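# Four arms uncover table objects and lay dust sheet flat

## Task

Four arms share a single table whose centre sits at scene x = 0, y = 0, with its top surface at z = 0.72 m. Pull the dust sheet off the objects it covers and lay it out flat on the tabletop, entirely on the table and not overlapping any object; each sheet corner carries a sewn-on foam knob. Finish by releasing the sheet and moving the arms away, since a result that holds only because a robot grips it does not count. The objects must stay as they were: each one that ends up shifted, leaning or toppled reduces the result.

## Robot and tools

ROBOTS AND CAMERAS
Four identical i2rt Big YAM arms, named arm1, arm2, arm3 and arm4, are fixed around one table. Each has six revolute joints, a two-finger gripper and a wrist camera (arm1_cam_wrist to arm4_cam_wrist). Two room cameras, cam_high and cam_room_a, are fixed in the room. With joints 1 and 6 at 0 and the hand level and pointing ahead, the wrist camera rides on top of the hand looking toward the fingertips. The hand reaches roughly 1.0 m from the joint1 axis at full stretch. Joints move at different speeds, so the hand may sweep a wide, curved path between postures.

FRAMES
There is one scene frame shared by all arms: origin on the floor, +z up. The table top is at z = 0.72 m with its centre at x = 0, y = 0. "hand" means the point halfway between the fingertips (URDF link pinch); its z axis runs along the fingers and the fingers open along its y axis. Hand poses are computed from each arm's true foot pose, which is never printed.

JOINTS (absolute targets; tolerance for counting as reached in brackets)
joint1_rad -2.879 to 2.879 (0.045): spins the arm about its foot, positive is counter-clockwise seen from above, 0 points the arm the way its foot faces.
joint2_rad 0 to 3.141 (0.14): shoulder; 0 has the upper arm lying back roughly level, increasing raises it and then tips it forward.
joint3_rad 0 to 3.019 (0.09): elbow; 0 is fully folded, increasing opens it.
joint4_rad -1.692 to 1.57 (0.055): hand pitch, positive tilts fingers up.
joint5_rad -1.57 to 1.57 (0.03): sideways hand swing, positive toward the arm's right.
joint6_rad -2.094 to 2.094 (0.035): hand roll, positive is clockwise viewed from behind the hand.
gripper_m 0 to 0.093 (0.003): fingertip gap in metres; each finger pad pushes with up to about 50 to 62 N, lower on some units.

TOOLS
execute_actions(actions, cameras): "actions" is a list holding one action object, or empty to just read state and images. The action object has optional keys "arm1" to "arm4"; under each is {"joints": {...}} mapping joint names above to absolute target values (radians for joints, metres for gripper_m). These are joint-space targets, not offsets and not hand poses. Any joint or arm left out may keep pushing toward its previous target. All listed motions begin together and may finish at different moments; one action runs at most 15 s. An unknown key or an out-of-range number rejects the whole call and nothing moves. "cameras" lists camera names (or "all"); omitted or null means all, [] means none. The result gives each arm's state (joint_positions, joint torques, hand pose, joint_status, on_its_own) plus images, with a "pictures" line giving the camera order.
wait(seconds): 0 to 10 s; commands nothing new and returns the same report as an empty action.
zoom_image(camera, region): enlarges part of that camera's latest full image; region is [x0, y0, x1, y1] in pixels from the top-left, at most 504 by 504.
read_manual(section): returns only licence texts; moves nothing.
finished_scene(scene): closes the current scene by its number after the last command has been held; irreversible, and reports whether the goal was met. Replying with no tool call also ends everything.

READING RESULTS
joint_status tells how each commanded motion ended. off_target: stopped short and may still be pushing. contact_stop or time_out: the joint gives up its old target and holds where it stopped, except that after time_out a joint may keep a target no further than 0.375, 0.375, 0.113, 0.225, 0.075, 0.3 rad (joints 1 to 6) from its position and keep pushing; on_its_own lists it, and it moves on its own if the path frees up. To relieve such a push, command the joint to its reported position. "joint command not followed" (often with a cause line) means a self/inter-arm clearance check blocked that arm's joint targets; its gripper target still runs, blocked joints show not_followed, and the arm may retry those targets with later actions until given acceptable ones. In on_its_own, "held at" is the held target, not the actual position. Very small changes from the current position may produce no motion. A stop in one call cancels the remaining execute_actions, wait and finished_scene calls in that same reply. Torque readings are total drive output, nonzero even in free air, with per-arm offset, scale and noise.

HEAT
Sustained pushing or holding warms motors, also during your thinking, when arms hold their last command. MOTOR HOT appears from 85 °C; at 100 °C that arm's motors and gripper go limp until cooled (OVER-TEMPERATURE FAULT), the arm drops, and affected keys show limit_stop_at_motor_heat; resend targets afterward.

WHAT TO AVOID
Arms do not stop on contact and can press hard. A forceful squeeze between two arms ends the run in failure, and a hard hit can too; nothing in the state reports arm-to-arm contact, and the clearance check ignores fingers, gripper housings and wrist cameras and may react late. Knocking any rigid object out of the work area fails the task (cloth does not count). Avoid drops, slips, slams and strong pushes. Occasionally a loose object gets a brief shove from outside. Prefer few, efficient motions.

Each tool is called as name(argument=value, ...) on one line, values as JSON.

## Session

execute_actions(actions=[], cameras=["cam_high","cam_room_a"])

Scene clock: 0.00 s.
Joint torques (N m, as the arm reports them, + toward a larger angle): no reading
Motor temperatures (°C, as the motors report them): arm1=[25 27 27 24 25 24] | arm2=[26 26 27 26 25 25] | arm3=[24 25 28 25 25 25] | arm4=[26 26 26 26 24 24]
arm1.joint_positions: joint1_rad=+0.131 joint2_rad=+0.490 joint3_rad=+1.510 joint4_rad=-1.381 joint5_rad=+0.138 joint6_rad=+0.347 gripper_m=+0.094
arm1.joint_status: not commanded
arm1.hand: x=+0.2198 y=+0.5427 z=+1.3976 quat_wxyz=(-0.417, -0.713, -0.408, +0.388) (m; scene frame)
arm2.joint_positions: joint1_rad=-0.224 joint2_rad=+0.596 joint3_rad=+1.608 joint4_rad=-1.333 joint5_rad=-0.241 joint6_rad=+0.203 gripper_m=+0.094
arm2.joint_status: not commanded
arm2.hand: x=-0.3935 y=+0.5771 z=+1.4435 quat_wxyz=(-0.511, -0.583, -0.559, +0.294) (m; scene frame)
arm3.joint_positions: joint1_rad=-0.265 joint2_rad=+0.535 joint3_rad=+1.424 joint4_rad=-1.464 joint5_rad=+0.055 joint6_rad=-0.157 gripper_m=+0.095
arm3.joint_status: not commanded
arm3.hand: x=-0.3944 y=-0.5511 z=+1.3277 quat_wxyz=(-0.440, +0.481, -0.737, -0.181) (m; scene frame)
arm4.joint_positions: joint1_rad=+0.162 joint2_rad=+0.634 joint3_rad=+1.603 joint4_rad=-1.160 joint5_rad=+0.117 joint6_rad=+0.696 gripper_m=+0.094
arm4.joint_status: not commanded
arm4.hand: x=+0.1828 y=-0.5826 z=+1.4797 quat_wxyz=(-0.232, +0.390, -0.662, -0.597) (m; scene frame)
pictures: cam_high, cam_room_a
Images, in order (width x height): cam_high 672x504, cam_room_a 672x504.

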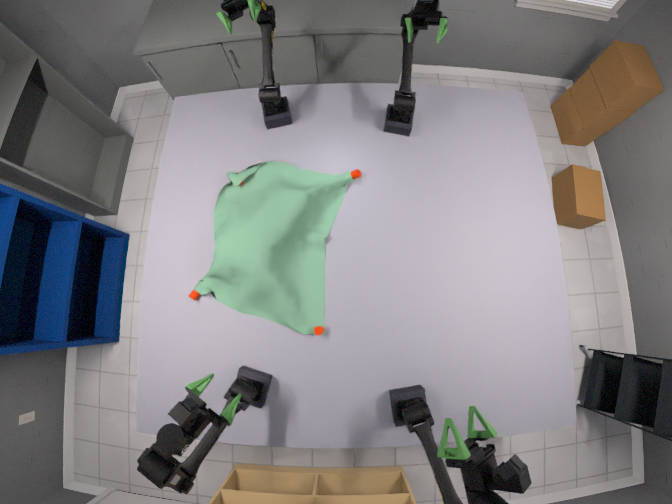

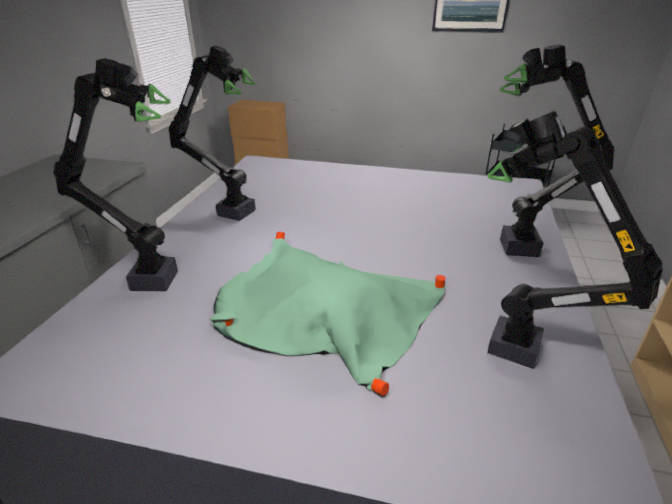

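execute_actions(actions=[{"arm1":{"joints":{"joint1_rad":-0.43,"joint2_rad":1.568,"joint3_rad":0.996,"joint4_rad":-1.0,"joint5_rad":0,"joint6_rad":0}},"arm2":{"joints":{"joint1_rad":-0.573,"joint2_rad":1.72,"joint3_rad":1.192,"joint4_rad":-1.04,"joint5_rad":0,"joint6_rad":0}},"arm3":{"joints":{"joint1_rad":0.9,"joint2_rad":1.827,"joint3_rad":1.344,"joint4_rad":-1.09,"joint5_rad":0,"joint6_rad":0}},"arm4":{"joints":{"joint1_rad":0.74,"joint2_rad":1.874,"joint3_rad":1.414,"joint4_rad":-1.11,"joint5_rad":0,"joint6_rad":0}}}], cameras=["arm1_cam_wrist","arm2_cam_wrist","arm3_cam_wrist","arm4_cam_wrist"])

Scene clock: 13.83 s.
Joint torques (N m, as the arm reports them, + toward a larger angle): arm1=[ -0.41 -10.42   9.32   0.04   0.07  -0.16] | arm2=[  0.59 -14.28  10.5    1.4    0.01  -0.13] | arm3=[  1.8  -15.19   8.7    0.29  -0.03   0.11] | arm4=[ -1.44 -16.51   6.85   1.08  -0.15  -0.07]
Motor temperatures (°C, as the motors report them): arm1=[25 27 28 24 25 24] | arm2=[26 26 29 26 25 25] | arm3=[24 26 30 25 25 25] | arm4=[26 26 27 26 24 24]
arm1.joint_positions: joint1_rad=-0.428 joint2_rad=+1.548 joint3_rad=+0.987 joint4_rad=-1.008 joint5_rad=+0.000 joint6_rad=+0.008 gripper_m=+0.094
arm1.joint_status: all done
arm1.hand: x=+0.0171 y=+0.3647 z=+0.8495 quat_wxyz=(-0.002, -0.896, -0.444, -0.003) (m; scene frame)
arm2.joint_positions: joint1_rad=-0.571 joint2_rad=+1.700 joint3_rad=+1.182 joint4_rad=-1.050 joint5_rad=-0.002 joint6_rad=+0.014 gripper_m=+0.094
arm2.joint_status: all done
arm2.hand: x=-0.5955 y=+0.3142 z=+0.8586 quat_wxyz=(-0.003, -0.826, -0.564, +0.000) (m; scene frame)
arm3.joint_positions: joint1_rad=+0.904 joint2_rad=+1.824 joint3_rad=+1.332 joint4_rad=-1.096 joint5_rad=+0.001 joint6_rad=-0.010 gripper_m=+0.095
arm3.joint_status: all done
arm3.hand: x=-0.7996 y=-0.2823 z=+0.8390 quat_wxyz=(+0.006, +0.893, -0.450, +0.005) (m; scene frame)
arm4.joint_positions: joint1_rad=+0.743 joint2_rad=+1.878 joint3_rad=+1.412 joint4_rad=-1.120 joint5_rad=+0.001 joint6_rad=+0.011 gripper_m=+0.094
arm4.joint_status: all done
arm4.hand: x=-0.1840 y=-0.4364 z=+0.8554 quat_wxyz=(-0.003, +0.936, -0.351, +0.007) (m; scene frame)
pictures: arm1_cam_wrist, arm2_cam_wrist, arm3_cam_wrist, arm4_cam_wrist
Images, in order (width x height): arm1_cam_wrist 672x504, arm2_cam_wrist 672x504, arm3_cam_wrist 672x504, arm4_cam_wrist 672x504.

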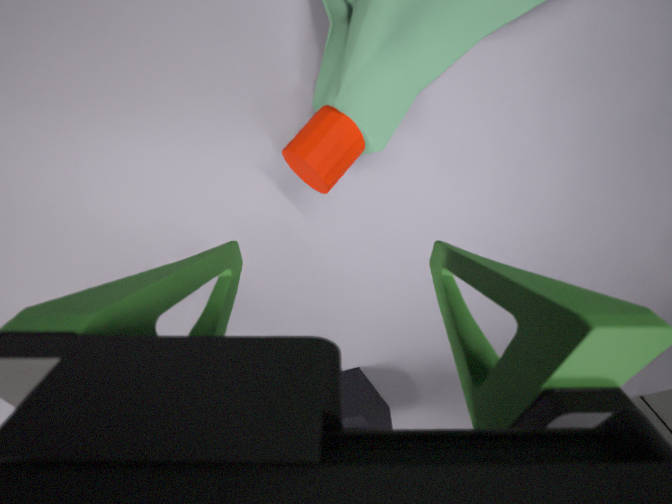

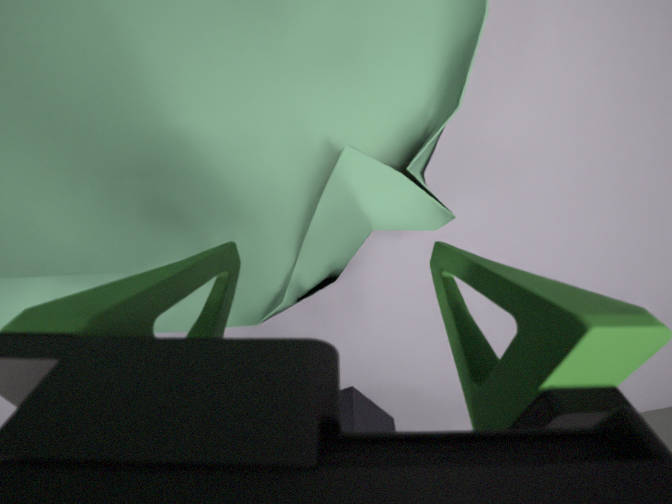

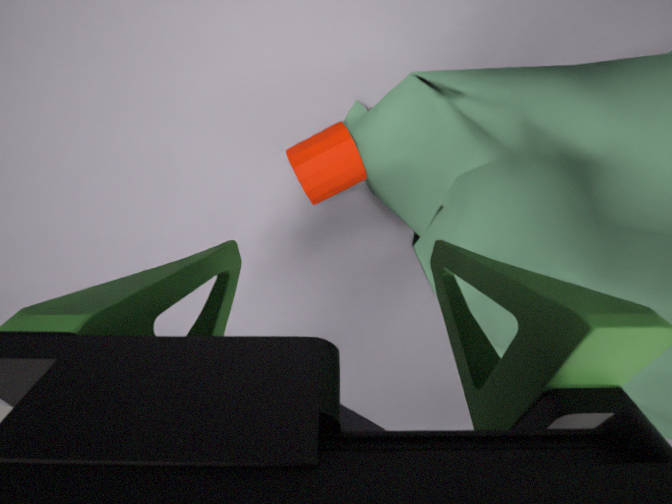

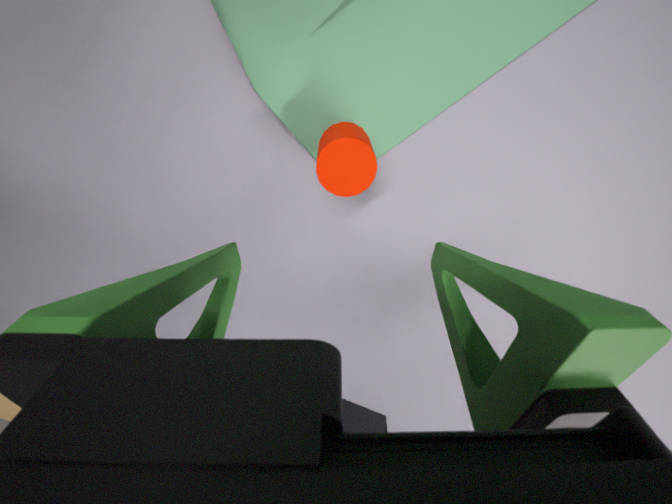

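execute_actions(actions=[{"arm1":{"joints":{"joint1_rad":-0.4,"joint2_rad":1.77,"joint3_rad":0.95,"joint4_rad":-0.73,"joint6_rad":0.8}},"arm2":{"joints":{"joint1_rad":-0.595,"joint2_rad":1.91,"joint3_rad":1.172,"joint4_rad":-0.82}},"arm3":{"joints":{"joint1_rad":0.925,"joint2_rad":1.96,"joint3_rad":1.298,"joint4_rad":-0.88,"joint6_rad":1.1}},"arm4":{"joints":{"joint1_rad":0.725,"joint2_rad":2.01,"joint3_rad":1.362,"joint4_rad":-0.9}}}], cameras=["arm1_cam_wrist","arm2_cam_wrist","arm3_cam_wrist","arm4_cam_wrist","cam_room_a"])

Scene clock: 29.17 s.
Joint torques (N m, as the arm reports them, + toward a larger angle): arm1=[  0.73 -13.62   6.72   0.33   0.11   0.19] | arm2=[  0.22 -17.94   8.4    1.58   0.01  -0.13] | arm3=[  2.24 -16.1    7.36   0.59   0.01   0.12] | arm4=[ -2.35 -18.11   6.01   1.32  -0.15  -0.06]
Motor temperatures (°C, as the motors report them): arm1=[25 28 29 24 25 24] | arm2=[26 27 29 26 25 25] | arm3=[24 27 31 25 25 25] | arm4=[26 27 28 26 24 24]
arm1.joint_positions: joint1_rad=-0.414 joint2_rad=+1.772 joint3_rad=+0.954 joint4_rad=-0.743 joint5_rad=+0.000 joint6_rad=+0.792 gripper_m=+0.094
arm1.joint_status: all done
arm1.hand: x=+0.0091 y=+0.3430 z=+0.7515 quat_wxyz=(-0.004, -0.997, -0.075, -0.001) (m; scene frame)
arm2.joint_positions: joint1_rad=-0.588 joint2_rad=+1.907 joint3_rad=+1.170 joint4_rad=-0.834 joint5_rad=-0.002 joint6_rad=+0.013 gripper_m=+0.094
arm2.joint_status: all done
arm2.hand: x=-0.6112 y=+0.2957 z=+0.7589 quat_wxyz=(-0.002, -0.830, -0.557, -0.002) (m; scene frame)
arm3.joint_positions: joint1_rad=+0.921 joint2_rad=+1.960 joint3_rad=+1.293 joint4_rad=-0.893 joint5_rad=+0.002 joint6_rad=+1.090 gripper_m=+0.095
arm3.joint_status: all done
arm3.hand: x=-0.8171 y=-0.2749 z=+0.7581 quat_wxyz=(+0.003, +0.534, -0.845, -0.006) (m; scene frame)
arm4.joint_positions: joint1_rad=+0.743 joint2_rad=+2.024 joint3_rad=+1.360 joint4_rad=-0.917 joint5_rad=+0.001 joint6_rad=+0.011 gripper_m=+0.094
arm4.joint_status: all done
arm4.hand: x=-0.1902 y=-0.4298 z=+0.7622 quat_wxyz=(-0.004, +0.936, -0.351, +0.005) (m; scene frame)
pictures: arm1_cam_wrist, arm2_cam_wrist, arm3_cam_wrist, arm4_cam_wrist, cam_room_a
Images, in order (width x height): arm1_cam_wrist 672x504, arm2_cam_wrist 672x504, arm3_cam_wrist 672x504, arm4_cam_wrist 672x504, cam_room_a 672x504.

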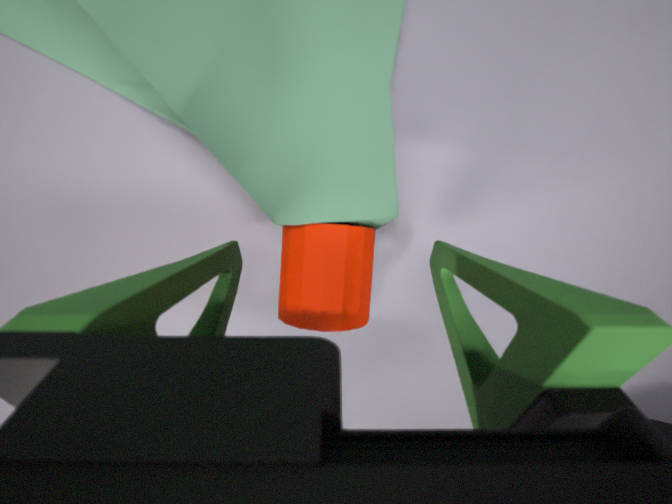

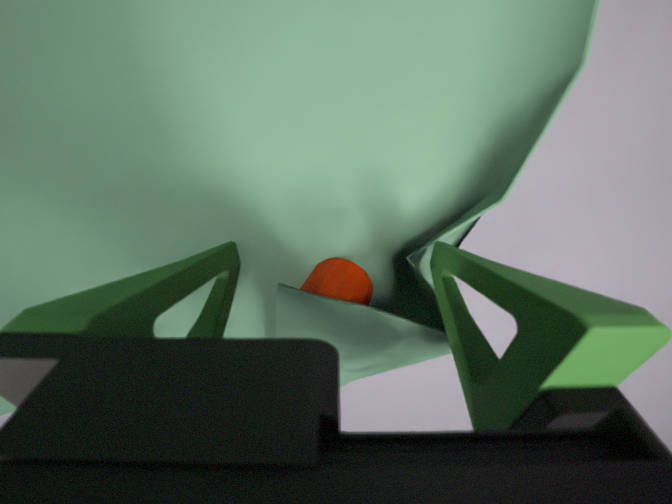

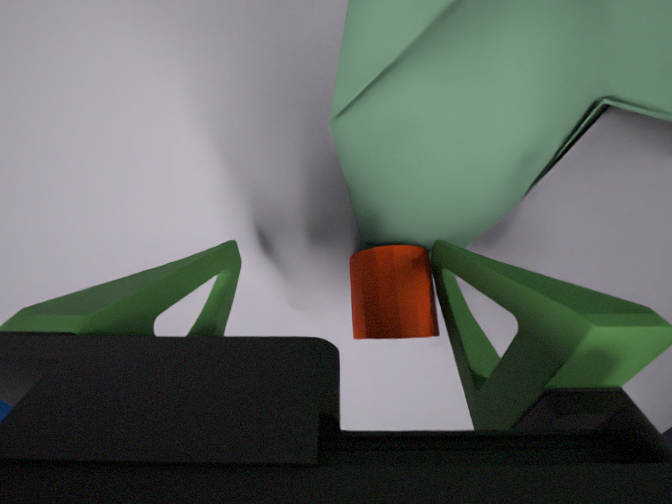

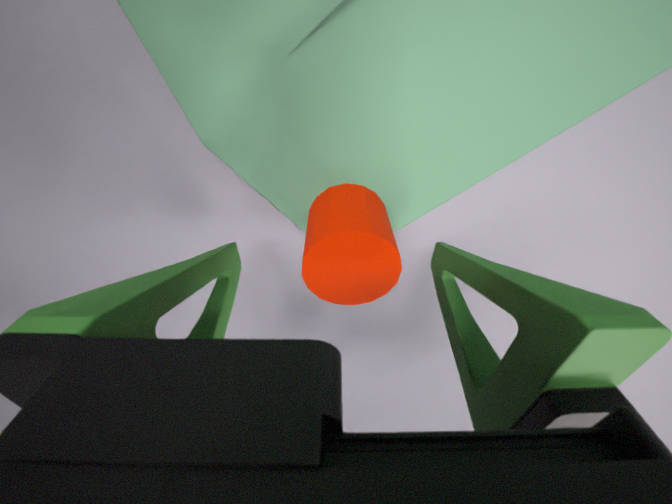

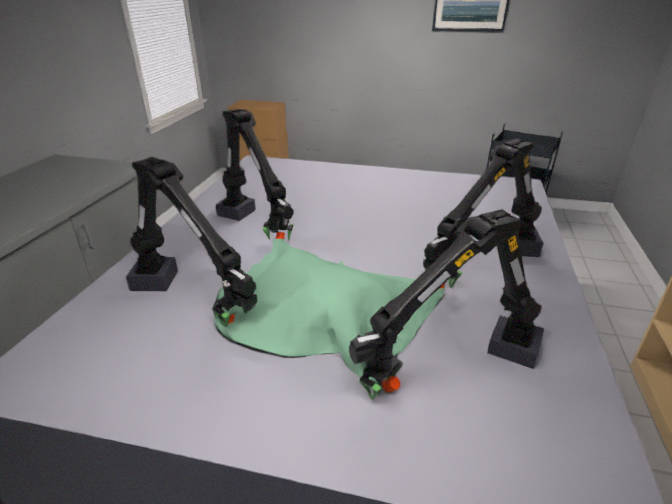

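execute_actions(actions=[{"arm1":{"joints":{"joint2_rad":1.82}},"arm2":{"joints":{"joint4_rad":-0.92,"joint2_rad":1.965}},"arm3":{"joints":{"joint4_rad":-0.98,"joint1_rad":0.945}},"arm4":{"joints":{"joint2_rad":2.08,"joint4_rad":-0.87}}}], cameras=[])

execute_actions(actions=[{"arm3":{"joints":{"joint2_rad":2.02}}}], cameras=[])

execute_actions(actions=[{"arm1":{"joints":{"gripper_m":0.02}},"arm2":{"joints":{"gripper_m":0.02}},"arm3":{"joints":{"gripper_m":0.02}},"arm4":{"joints":{"gripper_m":0.02}}}], cameras=["arm1_cam_wrist","arm2_cam_wrist","arm3_cam_wrist","arm4_cam_wrist"])

Scene clock: 38.73 s.
Joint torques (N m, as the arm reports them, + toward a larger angle): arm1=[  0.84 -11.6    6.8    0.33   0.07   0.17] | arm2=[  0.21 -15.     8.08   0.06   0.01  -0.11] | arm3=[  3.23 -15.49   7.18  -0.37   0.04   0.15] | arm4=[ -2.28 -16.15   5.89   1.18  -0.02  -0.06]
Motor temperatures (°C, as the motors report them): arm1=[25 28 29 24 25 24] | arm2=[26 28 29 26 25 25] | arm3=[24 28 31 25 25 25] | arm4=[26 27 28 26 24 24]
arm1.joint_positions: joint1_rad=-0.414 joint2_rad=+1.793 joint3_rad=+0.954 joint4_rad=-0.743 joint5_rad=+0.000 joint6_rad=+0.793 gripper_m=+0.094
arm1.joint_status: all done
arm1.hand: x=+0.0113 y=+0.3459 z=+0.7430 quat_wxyz=(+0.004, -0.997, -0.075, -0.007) (m; scene frame)
arm2.joint_positions: joint1_rad=-0.588 joint2_rad=+1.929 joint3_rad=+1.170 joint4_rad=-0.904 joint5_rad=-0.002 joint6_rad=+0.012 gripper_m=+0.094
arm2.joint_status: all done
arm2.hand: x=-0.6034 y=+0.3153 z=+0.7496 quat_wxyz=(+0.025, -0.829, -0.557, -0.040) (m; scene frame)
arm3.joint_positions: joint1_rad=+0.942 joint2_rad=+1.960 joint3_rad=+1.293 joint4_rad=-0.967 joint5_rad=+0.002 joint6_rad=+1.090 gripper_m=+0.095
arm3.joint_status: all done
arm3.hand: x=-0.8146 y=-0.2958 z=+0.7587 quat_wxyz=(+0.000, +0.543, -0.839, +0.030) (m; scene frame)
arm4.joint_positions: joint1_rad=+0.739 joint2_rad=+2.064 joint3_rad=+1.360 joint4_rad=-0.882 joint5_rad=-0.002 joint6_rad=+0.010 gripper_m=+0.094
arm4.joint_status: all done
arm4.hand: x=-0.1900 y=-0.4277 z=+0.7410 quat_wxyz=(-0.002, +0.936, -0.353, +0.007) (m; scene frame)
pictures: none
No camera images: the call's "cameras" was empty. Leave "cameras" out to get every camera's image.

Scene clock: 39.63 s.
Joint torques (N m, as the arm reports them, + toward a larger angle): arm1=[  0.95 -11.26   6.38   0.47   0.07   0.19] | arm2=[  0.26 -14.92   8.09   0.05   0.01  -0.11] | arm3=[  2.98 -13.81   6.99  -0.35   0.06   0.12] | arm4=[ -2.09 -16.08   5.88   1.17  -0.01  -0.06]
Motor temperatures (°C, as the motors report them): arm1=[25 28 29 24 25 24] | arm2=[26 28 29 26 25 25] | arm3=[24 28 31 25 25 25] | arm4=[26 27 28 26 24 24]
arm1.joint_positions: joint1_rad=-0.414 joint2_rad=+1.793 joint3_rad=+0.954 joint4_rad=-0.743 joint5_rad=+0.000 joint6_rad=+0.793 gripper_m=+0.094
arm1.joint_status: not commanded
arm1.hand: x=+0.0113 y=+0.3459 z=+0.7430 quat_wxyz=(+0.004, -0.997, -0.075, -0.007) (m; scene frame)
arm2.joint_positions: joint1_rad=-0.588 joint2_rad=+1.929 joint3_rad=+1.170 joint4_rad=-0.904 joint5_rad=-0.002 joint6_rad=+0.012 gripper_m=+0.094
arm2.joint_status: not commanded
arm2.hand: x=-0.6034 y=+0.3153 z=+0.7496 quat_wxyz=(+0.025, -0.829, -0.557, -0.040) (m; scene frame)
arm3.joint_positions: joint1_rad=+0.942 joint2_rad=+1.991 joint3_rad=+1.295 joint4_rad=-0.968 joint5_rad=+0.000 joint6_rad=+1.095 gripper_m=+0.095
arm3.joint_status: all done
arm3.hand: x=-0.8119 y=-0.2994 z=+0.7440 quat_wxyz=(-0.001, +0.540, -0.840, +0.045) (m; scene frame)
arm4.joint_positions: joint1_rad=+0.739 joint2_rad=+2.064 joint3_rad=+1.360 joint4_rad=-0.882 joint5_rad=-0.002 joint6_rad=+0.010 gripper_m=+0.094
arm4.joint_status: not commanded
arm4.hand: x=-0.1900 y=-0.4277 z=+0.7410 quat_wxyz=(-0.002, +0.936, -0.353, +0.007) (m; scene frame)
pictures: none
No camera images: the call's "cameras" was empty. Leave "cameras" out to get every camera's image.

Scene clock: 40.33 s.
Joint torques (N m, as the arm reports them, + toward a larger angle): arm1=[  0.77 -11.06   6.46   0.29   0.07   0.08] | arm2=[  0.25 -15.01   8.08   0.04  -0.07  -0.11] | arm3=[  3.45 -13.97   7.01  -0.12  -0.01   0.11] | arm4=[ -2.05 -16.28   5.93   1.17  -0.06  -0.05]
Motor temperatures (°C, as the motors report them): arm1=[25 28 29 24 25 24] | arm2=[26 28 29 26 25 25] | arm3=[24 28 31 25 25 25] | arm4=[26 27 28 26 24 24]
arm1.joint_positions: joint1_rad=-0.414 joint2_rad=+1.793 joint3_rad=+0.954 joint4_rad=-0.743 joint5_rad=+0.000 joint6_rad=+0.793 gripper_m=+0.038
arm1.joint_status: gripper_m off_target (ended at +0.038, target +0.020)
arm1.hand: x=+0.0111 y=+0.3457 z=+0.7430 quat_wxyz=(+0.004, -0.997, -0.074, -0.007) (m; scene frame)
arm2.joint_positions: joint1_rad=-0.588 joint2_rad=+1.929 joint3_rad=+1.170 joint4_rad=-0.904 joint5_rad=+0.000 joint6_rad=+0.011 gripper_m=+0.020
arm2.joint_status: all done
arm2.hand: x=-0.6037 y=+0.3154 z=+0.7496 quat_wxyz=(+0.025, -0.829, -0.558, -0.039) (m; scene frame)
arm3.joint_positions: joint1_rad=+0.942 joint2_rad=+1.996 joint3_rad=+1.295 joint4_rad=-0.970 joint5_rad=+0.002 joint6_rad=+1.095 gripper_m=+0.038
arm3.joint_status: gripper_m off_target (ended at +0.038, target +0.020)
arm3.hand: x=-0.8109 y=-0.3004 z=+0.7416 quat_wxyz=(-0.002, +0.540, -0.840, +0.049) (m; scene frame)
arm4.joint_positions: joint1_rad=+0.738 joint2_rad=+2.064 joint3_rad=+1.360 joint4_rad=-0.882 joint5_rad=-0.001 joint6_rad=+0.009 gripper_m=+0.038
arm4.joint_status: gripper_m off_target (ended at +0.038, target +0.020)
arm4.hand: x=-0.1896 y=-0.4272 z=+0.7410 quat_wxyz=(-0.002, +0.936, -0.353, +0.007) (m; scene frame)
pictures: arm1_cam_wrist, arm2_cam_wrist, arm3_cam_wrist, arm4_cam_wrist
Images, in order (width x height): arm1_cam_wrist 672x504, arm2_cam_wrist 672x504, arm3_cam_wrist 672x504, arm4_cam_wrist 672x504.

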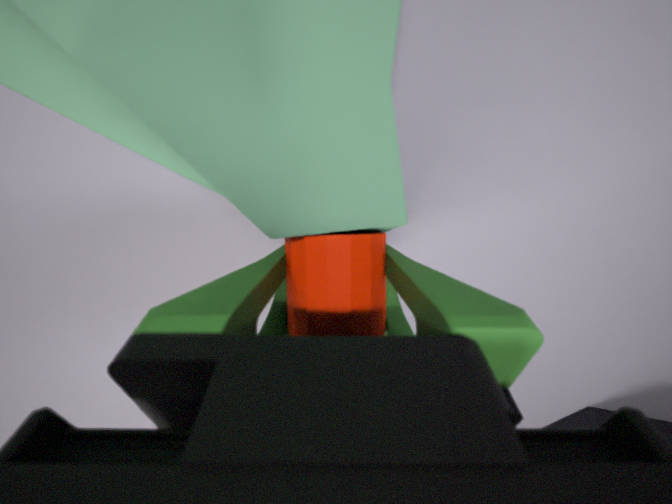

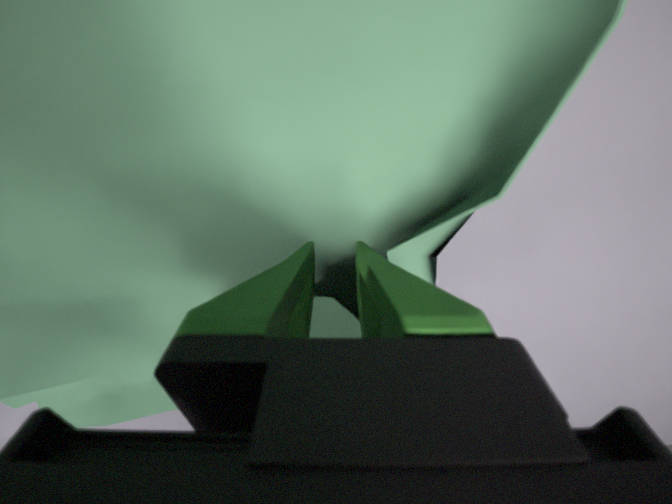

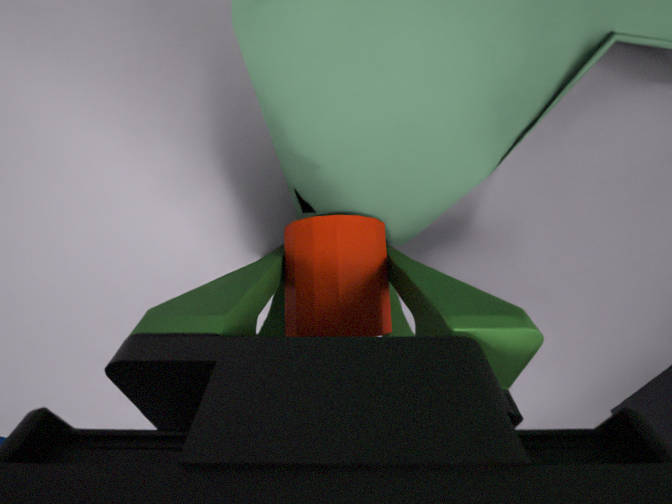

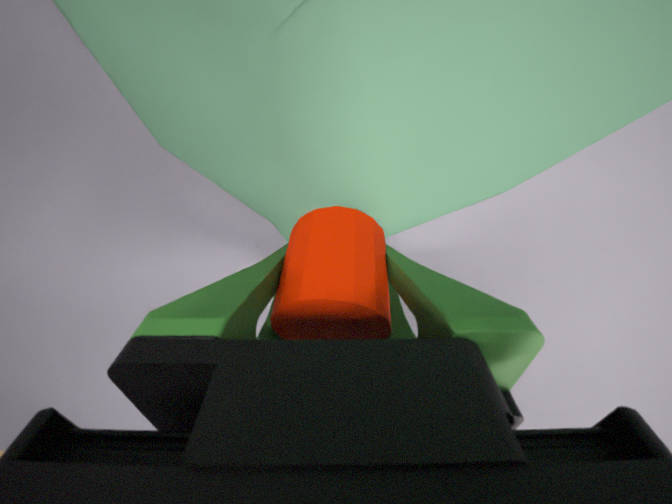

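execute_actions(actions=[{"arm2":{"joints":{"joint2_rad":1.85,"joint3_rad":1.0,"joint4_rad":-0.85}}}], cameras=[])

execute_actions(actions=[{"arm2":{"joints":{"joint2_rad":1.55,"joint3_rad":0.97,"joint4_rad":-1.0,"gripper_m":0.093}}}], cameras=["arm2_cam_wrist","cam_room_a"])

Scene clock: 48.23 s.
Joint torques (N m, as the arm reports them, + toward a larger angle): arm1=[ -0.26 -11.72   6.16   0.44   0.14   0.06] | arm2=[  0.26 -16.61   6.59   1.28  -0.07  -0.11] | arm3=[  3.03 -13.67   6.92  -0.41   0.04   0.09] | arm4=[ -1.99 -16.17   5.91   1.18  -0.06  -0.06]
Motor temperatures (°C, as the motors report them): arm1=[25 28 29 24 25 24] | arm2=[26 28 29 26 25 25] | arm3=[24 28 30 25 25 25] | arm4=[26 27 28 26 24 24]
arm1.joint_positions: joint1_rad=-0.414 joint2_rad=+1.793 joint3_rad=+0.954 joint4_rad=-0.743 joint5_rad=+0.000 joint6_rad=+0.793 gripper_m=+0.038
arm1.joint_status: not commanded
arm1.hand: x=+0.0111 y=+0.3457 z=+0.7430 quat_wxyz=(+0.004, -0.997, -0.074, -0.007) (m; scene frame)
arm2.joint_positions: joint1_rad=-0.588 joint2_rad=+1.858 joint3_rad=+1.006 joint4_rad=-0.864 joint5_rad=+0.000 joint6_rad=+0.011 gripper_m=+0.020
arm2.joint_status: all done
arm2.hand: x=-0.5810 y=+0.3730 z=+0.7401 quat_wxyz=(+0.040, -0.827, -0.557, -0.060) (m; scene frame)
arm3.joint_positions: joint1_rad=+0.942 joint2_rad=+1.996 joint3_rad=+1.295 joint4_rad=-0.970 joint5_rad=+0.002 joint6_rad=+1.095 gripper_m=+0.038
arm3.joint_status: not commanded
arm3.hand: x=-0.8109 y=-0.3004 z=+0.7416 quat_wxyz=(-0.002, +0.540, -0.840, +0.049) (m; scene frame)
arm4.joint_positions: joint1_rad=+0.738 joint2_rad=+2.064 joint3_rad=+1.360 joint4_rad=-0.882 joint5_rad=-0.001 joint6_rad=+0.009 gripper_m=+0.038
arm4.joint_status: not commanded
arm4.hand: x=-0.1896 y=-0.4272 z=+0.7410 quat_wxyz=(-0.002, +0.936, -0.353, +0.007) (m; scene frame)
pictures: none
No camera images: the call's "cameras" was empty. Leave "cameras" out to get every camera's image.

Scene clock: 49.30 s.
Joint torques (N m, as the arm reports them, + toward a larger angle): arm1=[  0.44 -11.84   6.56   0.35   0.15   0.09] | arm2=[  0.21 -10.47   9.78   0.38  -0.06  -0.11] | arm3=[  2.29 -14.25   6.86  -0.26   0.02   0.12] | arm4=[ -2.09 -16.04   5.87   1.17  -0.06  -0.05]
Motor temperatures (°C, as the motors report them): arm1=[25 28 29 24 25 24] | arm2=[26 28 29 26 25 25] | arm3=[24 28 30 25 25 25] | arm4=[26 27 28 26 24 24]
arm1.joint_positions: joint1_rad=-0.414 joint2_rad=+1.793 joint3_rad=+0.954 joint4_rad=-0.743 joint5_rad=+0.000 joint6_rad=+0.793 gripper_m=+0.038
arm1.joint_status: not commanded
arm1.hand: x=+0.0111 y=+0.3457 z=+0.7430 quat_wxyz=(+0.004, -0.997, -0.074, -0.007) (m; scene frame)
arm2.joint_positions: joint1_rad=-0.588 joint2_rad=+1.526 joint3_rad=+0.966 joint4_rad=-0.986 joint5_rad=+0.000 joint6_rad=+0.011 gripper_m=+0.093
arm2.joint_status: all done
arm2.hand: x=-0.5783 y=+0.3808 z=+0.8590 quat_wxyz=(-0.008, -0.830, -0.558, +0.009) (m; scene frame)
arm3.joint_positions: joint1_rad=+0.942 joint2_rad=+1.996 joint3_rad=+1.295 joint4_rad=-0.970 joint5_rad=+0.002 joint6_rad=+1.095 gripper_m=+0.038
arm3.joint_status: not commanded
arm3.hand: x=-0.8109 y=-0.3004 z=+0.7416 quat_wxyz=(-0.002, +0.540, -0.840, +0.049) (m; scene frame)
arm4.joint_positions: joint1_rad=+0.738 joint2_rad=+2.064 joint3_rad=+1.360 joint4_rad=-0.882 joint5_rad=-0.001 joint6_rad=+0.009 gripper_m=+0.038
arm4.joint_status: not commanded
arm4.hand: x=-0.1896 y=-0.4272 z=+0.7410 quat_wxyz=(-0.002, +0.936, -0.353, +0.007) (m; scene frame)
pictures: arm2_cam_wrist, cam_room_a
Images, in order (width x height): arm2_cam_wrist 672x504, cam_room_a 672x504.

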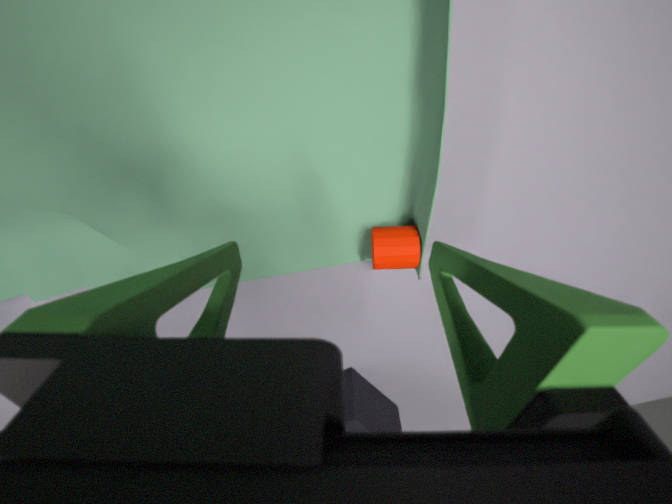

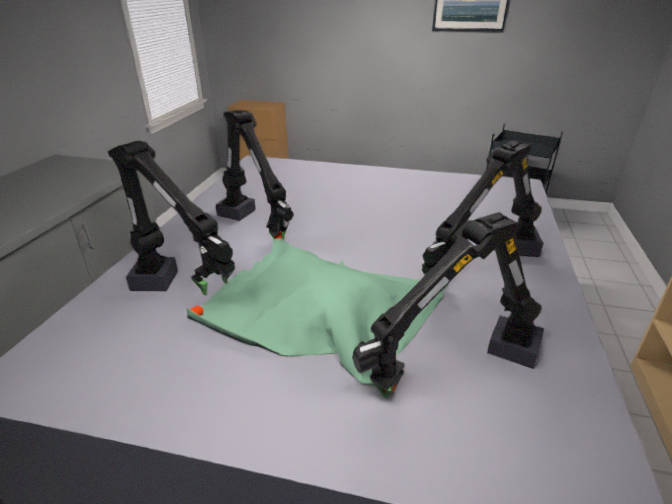

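execute_actions(actions=[{"arm2":{"joints":{"joint1_rad":-0.745,"joint2_rad":1.53,"joint3_rad":0.684,"joint4_rad":-0.71,"joint6_rad":-1.72}}}], cameras=["arm2_cam_wrist"])

Scene clock: 59.10 s.
Joint torques (N m, as the arm reports them, + toward a larger angle): arm1=[  1.43 -11.82   6.69   0.24   0.17   0.09] | arm2=[ 1.49 -9.82  7.56  1.5  -0.16 -0.13] | arm3=[  2.37 -13.84   6.93  -0.31   0.05   0.11] | arm4=[ -1.94 -16.18   5.86   1.17  -0.07  -0.05]
Motor temperatures (°C, as the motors report them): arm1=[25 28 28 24 25 24] | arm2=[26 27 29 26 25 25] | arm3=[24 28 30 25 25 25] | arm4=[26 27 28 26 24 24]
arm1.joint_positions: joint1_rad=-0.414 joint2_rad=+1.793 joint3_rad=+0.954 joint4_rad=-0.743 joint5_rad=+0.000 joint6_rad=+0.793 gripper_m=+0.038
arm1.joint_status: not commanded
arm1.hand: x=+0.0111 y=+0.3457 z=+0.7430 quat_wxyz=(+0.004, -0.997, -0.074, -0.007) (m; scene frame)
arm2.joint_positions: joint1_rad=-0.754 joint2_rad=+1.526 joint3_rad=+0.681 joint4_rad=-0.725 joint5_rad=+0.000 joint6_rad=-1.705 gripper_m=+0.093
arm2.joint_status: all done
arm2.hand: x=-0.5989 y=+0.4752 z=+0.7763 quat_wxyz=(-0.001, -0.202, -0.979, +0.000) (m; scene frame)
arm3.joint_positions: joint1_rad=+0.942 joint2_rad=+1.996 joint3_rad=+1.295 joint4_rad=-0.970 joint5_rad=+0.002 joint6_rad=+1.095 gripper_m=+0.038
arm3.joint_status: not commanded
arm3.hand: x=-0.8109 y=-0.3004 z=+0.7416 quat_wxyz=(-0.002, +0.540, -0.840, +0.049) (m; scene frame)
arm4.joint_positions: joint1_rad=+0.738 joint2_rad=+2.064 joint3_rad=+1.360 joint4_rad=-0.882 joint5_rad=-0.001 joint6_rad=+0.009 gripper_m=+0.038
arm4.joint_status: not commanded
arm4.hand: x=-0.1896 y=-0.4272 z=+0.7410 quat_wxyz=(-0.002, +0.936, -0.353, +0.007) (m; scene frame)
pictures: arm2_cam_wrist
Images, in order (width x height): arm2_cam_wrist 672x504.

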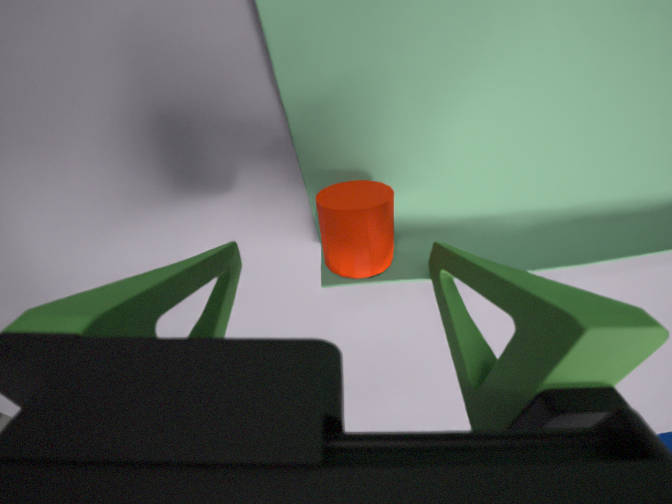

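execute_actions(actions=[{"arm2":{"joints":{"joint1_rad":-0.72,"joint2_rad":1.64,"joint4_rad":-0.58}}}], cameras=[])

execute_actions(actions=[{"arm2":{"joints":{"gripper_m":0.02}}}], cameras=["arm2_cam_wrist","cam_high"])

Scene clock: 65.00 s.
Joint torques (N m, as the arm reports them, + toward a larger angle): arm1=[ -0.31 -11.29   6.3    0.23   0.15   0.09] | arm2=[  1.18 -10.19   6.79   1.54  -0.16  -0.13] | arm3=[  2.63 -14.71   6.88  -0.34   0.03   0.12] | arm4=[ -2.01 -16.13   5.88   1.16  -0.06  -0.04]
Motor temperatures (°C, as the motors report them): arm1=[25 28 28 24 25 24] | arm2=[26 27 29 26 25 25] | arm3=[24 28 30 25 25 25] | arm4=[26 28 28 26 24 24]
arm1.joint_positions: joint1_rad=-0.414 joint2_rad=+1.793 joint3_rad=+0.954 joint4_rad=-0.743 joint5_rad=+0.000 joint6_rad=+0.793 gripper_m=+0.038
arm1.joint_status: not commanded
arm1.hand: x=+0.0111 y=+0.3457 z=+0.7430 quat_wxyz=(+0.004, -0.997, -0.074, -0.007) (m; scene frame)
arm2.joint_positions: joint1_rad=-0.726 joint2_rad=+1.627 joint3_rad=+0.681 joint4_rad=-0.595 joint5_rad=+0.000 joint6_rad=-1.706 gripper_m=+0.093
arm2.joint_status: all done
arm2.hand: x=-0.5983 y=+0.4572 z=+0.7453 quat_wxyz=(+0.003, -0.188, -0.982, +0.014) (m; scene frame)
arm3.joint_positions: joint1_rad=+0.942 joint2_rad=+1.996 joint3_rad=+1.295 joint4_rad=-0.970 joint5_rad=+0.002 joint6_rad=+1.095 gripper_m=+0.038
arm3.joint_status: not commanded
arm3.hand: x=-0.8109 y=-0.3004 z=+0.7416 quat_wxyz=(-0.002, +0.540, -0.840, +0.049) (m; scene frame)
arm4.joint_positions: joint1_rad=+0.738 joint2_rad=+2.064 joint3_rad=+1.360 joint4_rad=-0.882 joint5_rad=-0.001 joint6_rad=+0.009 gripper_m=+0.038
arm4.joint_status: not commanded
arm4.hand: x=-0.1896 y=-0.4272 z=+0.7410 quat_wxyz=(-0.002, +0.936, -0.353, +0.007) (m; scene frame)
pictures: none
No camera images: the call's "cameras" was empty. Leave "cameras" out to get every camera's image.

Scene clock: 65.67 s.
Joint torques (N m, as the arm reports them, + toward a larger angle): arm1=[  1.28 -11.6    6.36   0.01   0.08   0.07] | arm2=[ 1.22 -9.84  6.79  1.59 -0.15 -0.12] | arm3=[  2.15 -13.89   6.87  -0.31   0.07   0.11] | arm4=[ -2.05 -16.15   5.89   1.17  -0.06  -0.05]
Motor temperatures (°C, as the motors report them): arm1=[25 28 28 24 25 24] | arm2=[26 27 29 26 25 25] | arm3=[24 28 30 25 25 25] | arm4=[26 28 28 26 24 24]
arm1.joint_positions: joint1_rad=-0.414 joint2_rad=+1.793 joint3_rad=+0.954 joint4_rad=-0.743 joint5_rad=+0.000 joint6_rad=+0.793 gripper_m=+0.038
arm1.joint_status: not commanded
arm1.hand: x=+0.0111 y=+0.3457 z=+0.7430 quat_wxyz=(+0.004, -0.997, -0.074, -0.007) (m; scene frame)
arm2.joint_positions: joint1_rad=-0.726 joint2_rad=+1.627 joint3_rad=+0.681 joint4_rad=-0.595 joint5_rad=+0.000 joint6_rad=-1.707 gripper_m=+0.038
arm2.joint_status: gripper_m off_target (ended at +0.038, target +0.020)
arm2.hand: x=-0.5983 y=+0.4572 z=+0.7453 quat_wxyz=(+0.003, -0.187, -0.982, +0.014) (m; scene frame)
arm3.joint_positions: joint1_rad=+0.942 joint2_rad=+1.996 joint3_rad=+1.295 joint4_rad=-0.970 joint5_rad=+0.002 joint6_rad=+1.095 gripper_m=+0.038
arm3.joint_status: not commanded
arm3.hand: x=-0.8109 y=-0.3004 z=+0.7416 quat_wxyz=(-0.002, +0.540, -0.840, +0.049) (m; scene frame)
arm4.joint_positions: joint1_rad=+0.738 joint2_rad=+2.064 joint3_rad=+1.360 joint4_rad=-0.882 joint5_rad=-0.001 joint6_rad=+0.009 gripper_m=+0.038
arm4.joint_status: not commanded
arm4.hand: x=-0.1896 y=-0.4272 z=+0.7410 quat_wxyz=(-0.002, +0.936, -0.353, +0.007) (m; scene frame)
pictures: arm2_cam_wrist, cam_high
Images, in order (width x height): arm2_cam_wrist 672x504, cam_high 672x504.

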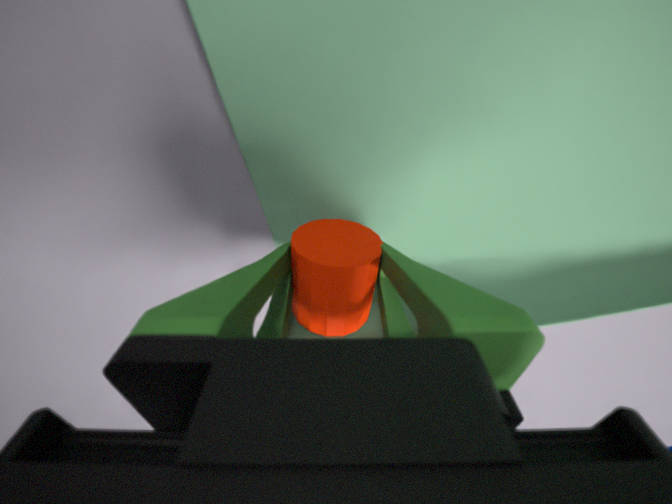

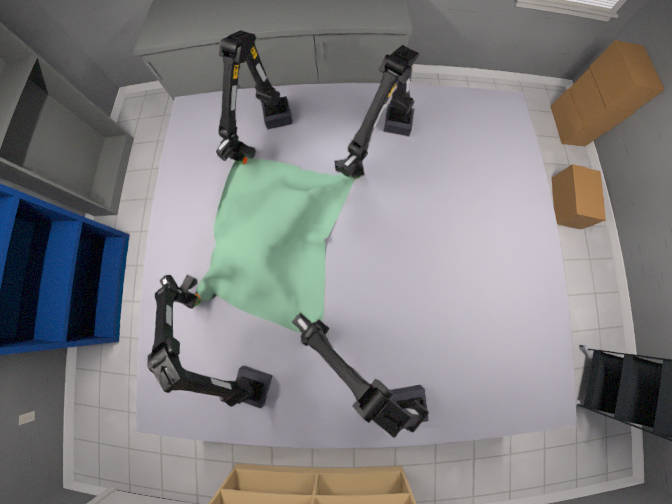

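execute_actions(actions=[{"arm1":{"joints":{"joint2_rad":1.372,"joint3_rad":1.736,"joint4_rad":-1.66}},"arm2":{"joints":{"joint2_rad":1.15,"joint3_rad":1.54,"joint4_rad":-1.66}},"arm3":{"joints":{"joint2_rad":1.58,"joint3_rad":1.96,"joint4_rad":-1.66}},"arm4":{"joints":{"joint2_rad":1.69,"joint3_rad":2.09,"joint4_rad":-1.66}}}], cameras=["cam_high","cam_room_a"])

Scene clock: 74.67 s.
Joint torques (N m, as the arm reports them, + toward a larger angle): arm1=[ 0.63 -9.62 13.33 -0.07  0.07  0.07] | arm2=[ 1.13 -5.73 14.43  0.8  -0.01 -0.09] | arm3=[  2.69 -14.15   9.92   0.14   0.12   0.08] | arm4=[ -1.87 -16.58   8.83   0.61  -0.09  -0.05]
Motor temperatures (°C, as the motors report them): arm1=[25 28 29 24 25 24] | arm2=[26 27 29 26 25 25] | arm3=[24 28 31 25 25 25] | arm4=[26 28 28 26 24 24]
arm1.joint_positions: joint1_rad=-0.414 joint2_rad=+1.365 joint3_rad=+1.700 joint4_rad=-1.646 joint5_rad=+0.001 joint6_rad=+0.794 gripper_m=+0.038
arm1.joint_status: all done
arm1.hand: x=+0.0014 y=+0.3371 z=+1.1908 quat_wxyz=(-0.099, -0.989, -0.073, +0.080) (m; scene frame)
arm2.joint_positions: joint1_rad=-0.725 joint2_rad=+1.137 joint3_rad=+1.498 joint4_rad=-1.646 joint5_rad=-0.004 joint6_rad=-1.707 gripper_m=+0.038
arm2.joint_status: all done
arm2.hand: x=-0.6031 y=+0.4489 z=+1.1977 quat_wxyz=(+0.042, -0.185, -0.972, +0.136) (m; scene frame)
arm3.joint_positions: joint1_rad=+0.942 joint2_rad=+1.591 joint3_rad=+1.948 joint4_rad=-1.648 joint5_rad=+0.000 joint6_rad=+1.095 gripper_m=+0.038
arm3.joint_status: all done
arm3.hand: x=-0.8183 y=-0.2870 z=+1.1897 quat_wxyz=(+0.017, +0.535, -0.833, -0.139) (m; scene frame)
arm4.joint_positions: joint1_rad=+0.738 joint2_rad=+1.707 joint3_rad=+2.072 joint4_rad=-1.643 joint5_rad=+0.000 joint6_rad=+0.008 gripper_m=+0.038
arm4.joint_status: all done
arm4.hand: x=-0.2062 y=-0.4184 z=+1.1996 quat_wxyz=(-0.056, +0.926, -0.348, -0.137) (m; scene frame)
pictures: cam_high, cam_room_a
Images, in order (width x height): cam_high 672x504, cam_room_a 672x504.

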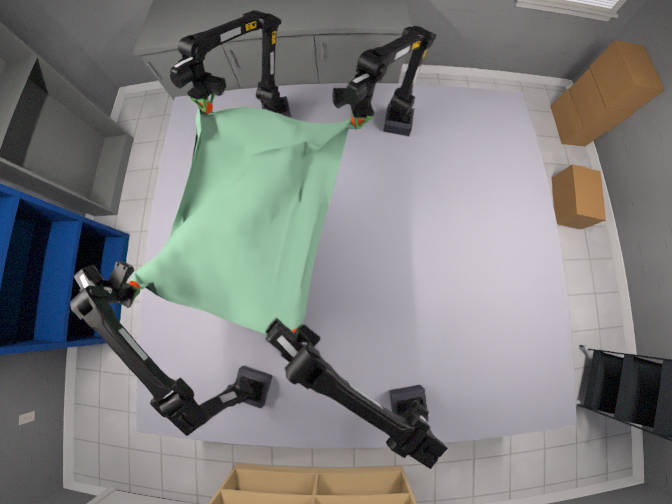

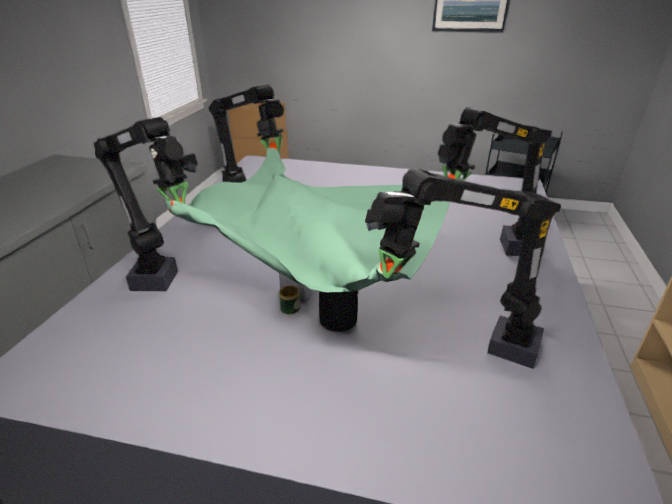

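execute_actions(actions=[{"arm1":{"joints":{"joint1_rad":-0.03,"joint2_rad":1.026,"joint3_rad":1.462,"joint6_rad":0.55}},"arm2":{"joints":{"joint1_rad":-0.44,"joint2_rad":1.183,"joint3_rad":1.57,"joint6_rad":-1.3}},"arm3":{"joints":{"joint1_rad":0.335,"joint2_rad":1.026,"joint3_rad":1.462,"joint6_rad":0.85}},"arm4":{"joints":{"joint1_rad":-0.03,"joint2_rad":1.245,"joint3_rad":1.62,"joint6_rad":-0.7}}}], cameras=["cam_high","cam_room_a"])

execute_actions(actions=[{"arm1":{"joints":{"joint1_rad":0.86,"joint2_rad":1.18,"joint3_rad":1.56,"joint6_rad":1.44}},"arm2":{"joints":{"joint1_rad":0.31,"joint2_rad":1.285,"joint3_rad":1.655,"joint6_rad":-0.55}},"arm3":{"joints":{"joint1_rad":-0.46,"joint2_rad":1.26,"joint3_rad":1.635,"joint6_rad":0.05}},"arm4":{"joints":{"joint1_rad":-0.69,"joint2_rad":1.42,"joint3_rad":1.79,"joint6_rad":-1.36}}}], cameras=[])

execute_actions(actions=[{"arm1":{"joints":{"joint1_rad":1.265,"joint2_rad":1.748,"joint3_rad":1.8,"joint6_rad":1.84}},"arm2":{"joints":{"joint1_rad":0.73,"joint2_rad":1.817,"joint3_rad":1.896,"joint6_rad":-0.13}},"arm3":{"joints":{"joint1_rad":-0.805,"joint2_rad":1.887,"joint3_rad":2.0,"joint6_rad":-0.29}},"arm4":{"joints":{"joint1_rad":-1.06,"joint2_rad":2.0,"joint3_rad":2.18,"joint6_rad":-1.73}}}], cameras=["cam_high","cam_room_a"])

Scene clock: 92.60 s.
Joint torques (N m, as the arm reports them, + toward a larger angle): arm1=[ 1.45 -4.39  9.01  0.35 -0.41 -0.24] | arm2=[-0.73 -6.37 15.18  0.87  0.56  0.15] | arm3=[ 2.05 -4.78  9.11  0.49  0.03 -0.06] | arm4=[-2.18 -8.25  7.19  0.71 -0.1  -0.03]
Motor temperatures (°C, as the motors report them): arm1=[25 28 32 24 25 24] | arm2=[26 27 32 26 25 25] | arm3=[24 28 32 25 25 25] | arm4=[26 28 29 26 24 24]
arm1.joint_positions: joint1_rad=-0.051 joint2_rad=+1.015 joint3_rad=+1.474 joint4_rad=-1.650 joint5_rad=+0.011 joint6_rad=+0.569 gripper_m=+0.038
arm1.joint_status: all done
arm1.hand: x=+0.1730 y=+0.3866 z=+1.2179 quat_wxyz=(-0.150, -0.917, -0.352, +0.113) (m; scene frame)
arm2.joint_positions: joint1_rad=-0.421 joint2_rad=+1.171 joint3_rad=+1.520 joint4_rad=-1.647 joint5_rad=-0.020 joint6_rad=-1.312 gripper_m=+0.038
arm2.joint_status: all done
arm2.hand: x=-0.5032 y=+0.4003 z=+1.1961 quat_wxyz=(-0.015, -0.228, -0.964, +0.136) (m; scene frame)
arm3.joint_positions: joint1_rad=+0.338 joint2_rad=+1.023 joint3_rad=+1.458 joint4_rad=-1.652 joint5_rad=+0.001 joint6_rad=+0.861 gripper_m=+0.038
arm3.joint_status: all done
arm3.hand: x=-0.5140 y=-0.3850 z=+1.2027 quat_wxyz=(-0.053, +0.370, -0.912, -0.167) (m; scene frame)
arm4.joint_positions: joint1_rad=-0.013 joint2_rad=+1.244 joint3_rad=+1.625 joint4_rad=-1.646 joint5_rad=-0.002 joint6_rad=-0.692 gripper_m=+0.038
arm4.joint_status: all done
arm4.hand: x=+0.1817 y=-0.3996 z=+1.2224 quat_wxyz=(-0.139, +0.915, -0.371, -0.073) (m; scene frame)
pictures: cam_high, cam_room_a
Images, in order (width x height): cam_high 672x504, cam_room_a 672x504.

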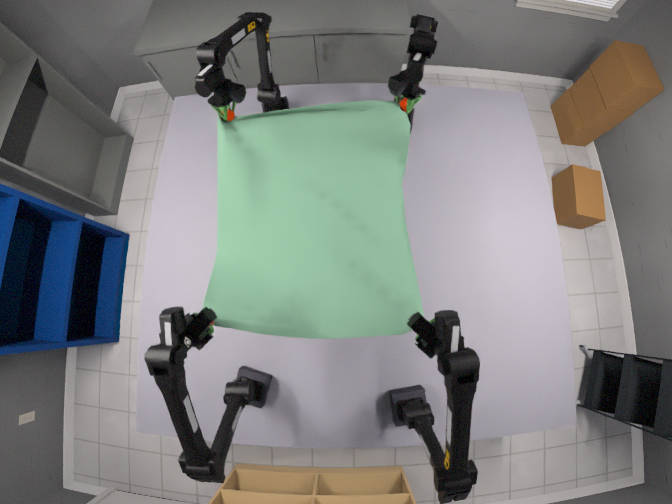

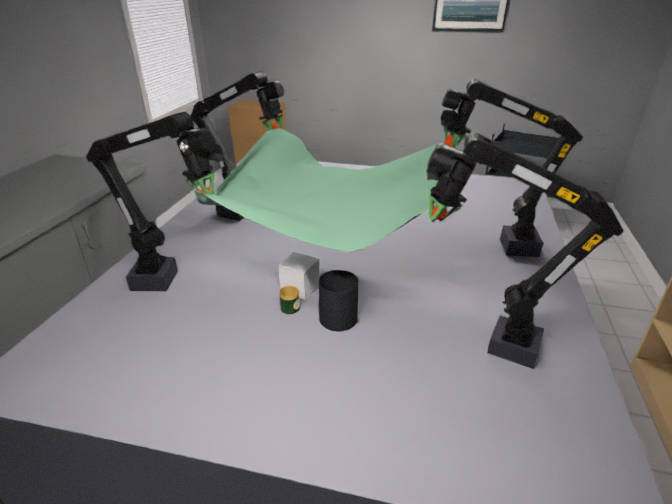

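Scene clock: 94.40 s.
Joint torques (N m, as the arm reports them, + toward a larger angle): arm1=[ 1.3  -8.47 15.04 -0.01 -0.31 -0.07] | arm2=[ -0.21 -10.11  14.46   0.98   0.38   0.19] | arm3=[  1.93 -10.47  12.74   0.35  -0.02   0.  ] | arm4=[ -1.09 -13.16  11.98   0.6   -0.09  -0.02]
Motor temperatures (°C, as the motors report them): arm1=[25 28 32 24 25 24] | arm2=[26 27 32 26 25 25] | arm3=[24 28 32 25 25 25] | arm4=[26 28 30 26 24 24]
arm1.joint_positions: joint1_rad=+0.838 joint2_rad=+1.195 joint3_rad=+1.497 joint4_rad=-1.659 joint5_rad=+0.008 joint6_rad=+1.445 gripper_m=+0.038
arm1.joint_status: all done
arm1.hand: x=+0.4681 y=+0.3926 z=+1.1726 quat_wxyz=(-0.106, -0.925, -0.363, -0.026) (m; scene frame)
arm2.joint_positions: joint1_rad=+0.323 joint2_rad=+1.288 joint3_rad=+1.614 joint4_rad=-1.649 joint5_rad=-0.014 joint6_rad=-0.568 gripper_m=+0.038
arm2.joint_status: all done
arm2.hand: x=-0.2236 y=+0.4093 z=+1.1945 quat_wxyz=(-0.093, -0.229, -0.965, +0.084) (m; scene frame)
arm3.joint_positions: joint1_rad=-0.462 joint2_rad=+1.281 joint3_rad=+1.590 joint4_rad=-1.653 joint5_rad=+0.001 joint6_rad=+0.060 gripper_m=+0.038
arm3.joint_status: all done
arm3.hand: x=-0.2273 y=-0.4046 z=+1.1707 quat_wxyz=(-0.099, +0.374, -0.921, -0.048) (m; scene frame)
arm4.joint_positions: joint1_rad=-0.687 joint2_rad=+1.446 joint3_rad=+1.722 joint4_rad=-1.649 joint5_rad=-0.003 joint6_rad=-1.352 gripper_m=+0.038
arm4.joint_status: all done
arm4.hand: x=+0.4694 y=-0.4039 z=+1.1828 quat_wxyz=(-0.103, +0.919, -0.380, +0.015) (m; scene frame)
pictures: none
No camera images: the call's "cameras" was empty. Leave "cameras" out to get every camera's image.

Scene clock: 96.03 s.
Joint torques (N m, as the arm reports them, + toward a larger angle): arm1=[  0.24 -17.84  12.47  -0.24  -0.04   0.  ] | arm2=[ -0.31 -22.12  12.32   0.16   0.13   0.18] | arm3=[  2.31 -20.08  12.14   0.    -0.05   0.  ] | arm4=[ -1.06 -20.8   11.54   0.34   0.09  -0.04]
Motor temperatures (°C, as the motors report them): arm1=[25 28 32 24 25 24] | arm2=[26 27 32 26 25 25] | arm3=[24 28 33 25 25 25] | arm4=[26 28 30 26 24 24]
arm1.joint_positions: joint1_rad=+1.266 joint2_rad=+1.769 joint3_rad=+1.769 joint4_rad=-1.664 joint5_rad=+0.004 joint6_rad=+1.844 gripper_m=+0.038
arm1.joint_status: all done
arm1.hand: x=+0.7116 y=+0.4284 z=+1.0368 quat_wxyz=(+0.034, -0.924, -0.379, +0.027) (m; scene frame)
arm2.joint_positions: joint1_rad=+0.742 joint2_rad=+1.835 joint3_rad=+1.880 joint4_rad=-1.644 joint5_rad=-0.006 joint6_rad=-0.148 gripper_m=+0.038
arm2.joint_status: all done
arm2.hand: x=+0.0272 y=+0.4316 z=+1.0472 quat_wxyz=(+0.011, -0.231, -0.973, -0.008) (m; scene frame)
arm3.joint_positions: joint1_rad=-0.806 joint2_rad=+1.909 joint3_rad=+1.961 joint4_rad=-1.654 joint5_rad=+0.001 joint6_rad=-0.282 gripper_m=+0.038
arm3.joint_status: all done
arm3.hand: x=+0.0207 y=-0.4243 z=+1.0188 quat_wxyz=(+0.019, +0.376, -0.926, +0.002) (m; scene frame)
arm4.joint_positions: joint1_rad=-1.053 joint2_rad=+2.022 joint3_rad=+2.119 joint4_rad=-1.652 joint5_rad=-0.008 joint6_rad=-1.722 gripper_m=+0.038
arm4.joint_status: all done
arm4.hand: x=+0.7313 y=-0.4114 z=+1.0381 quat_wxyz=(-0.014, +0.925, -0.381, +0.000) (m; scene frame)
pictures: cam_high, cam_room_a
Images, in order (width x height): cam_high 672x504, cam_room_a 672x504.

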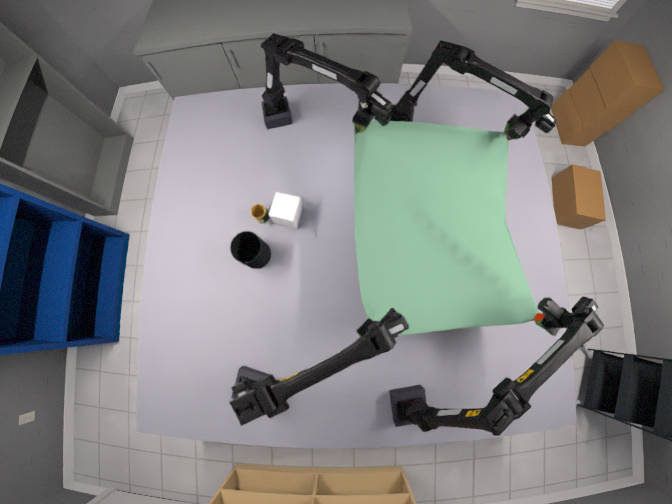

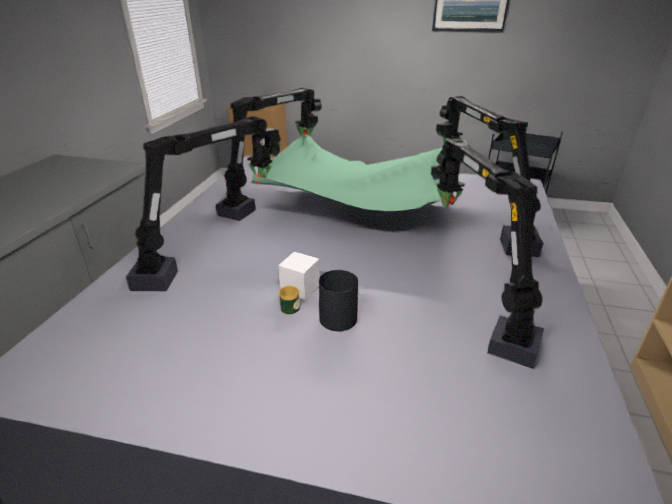

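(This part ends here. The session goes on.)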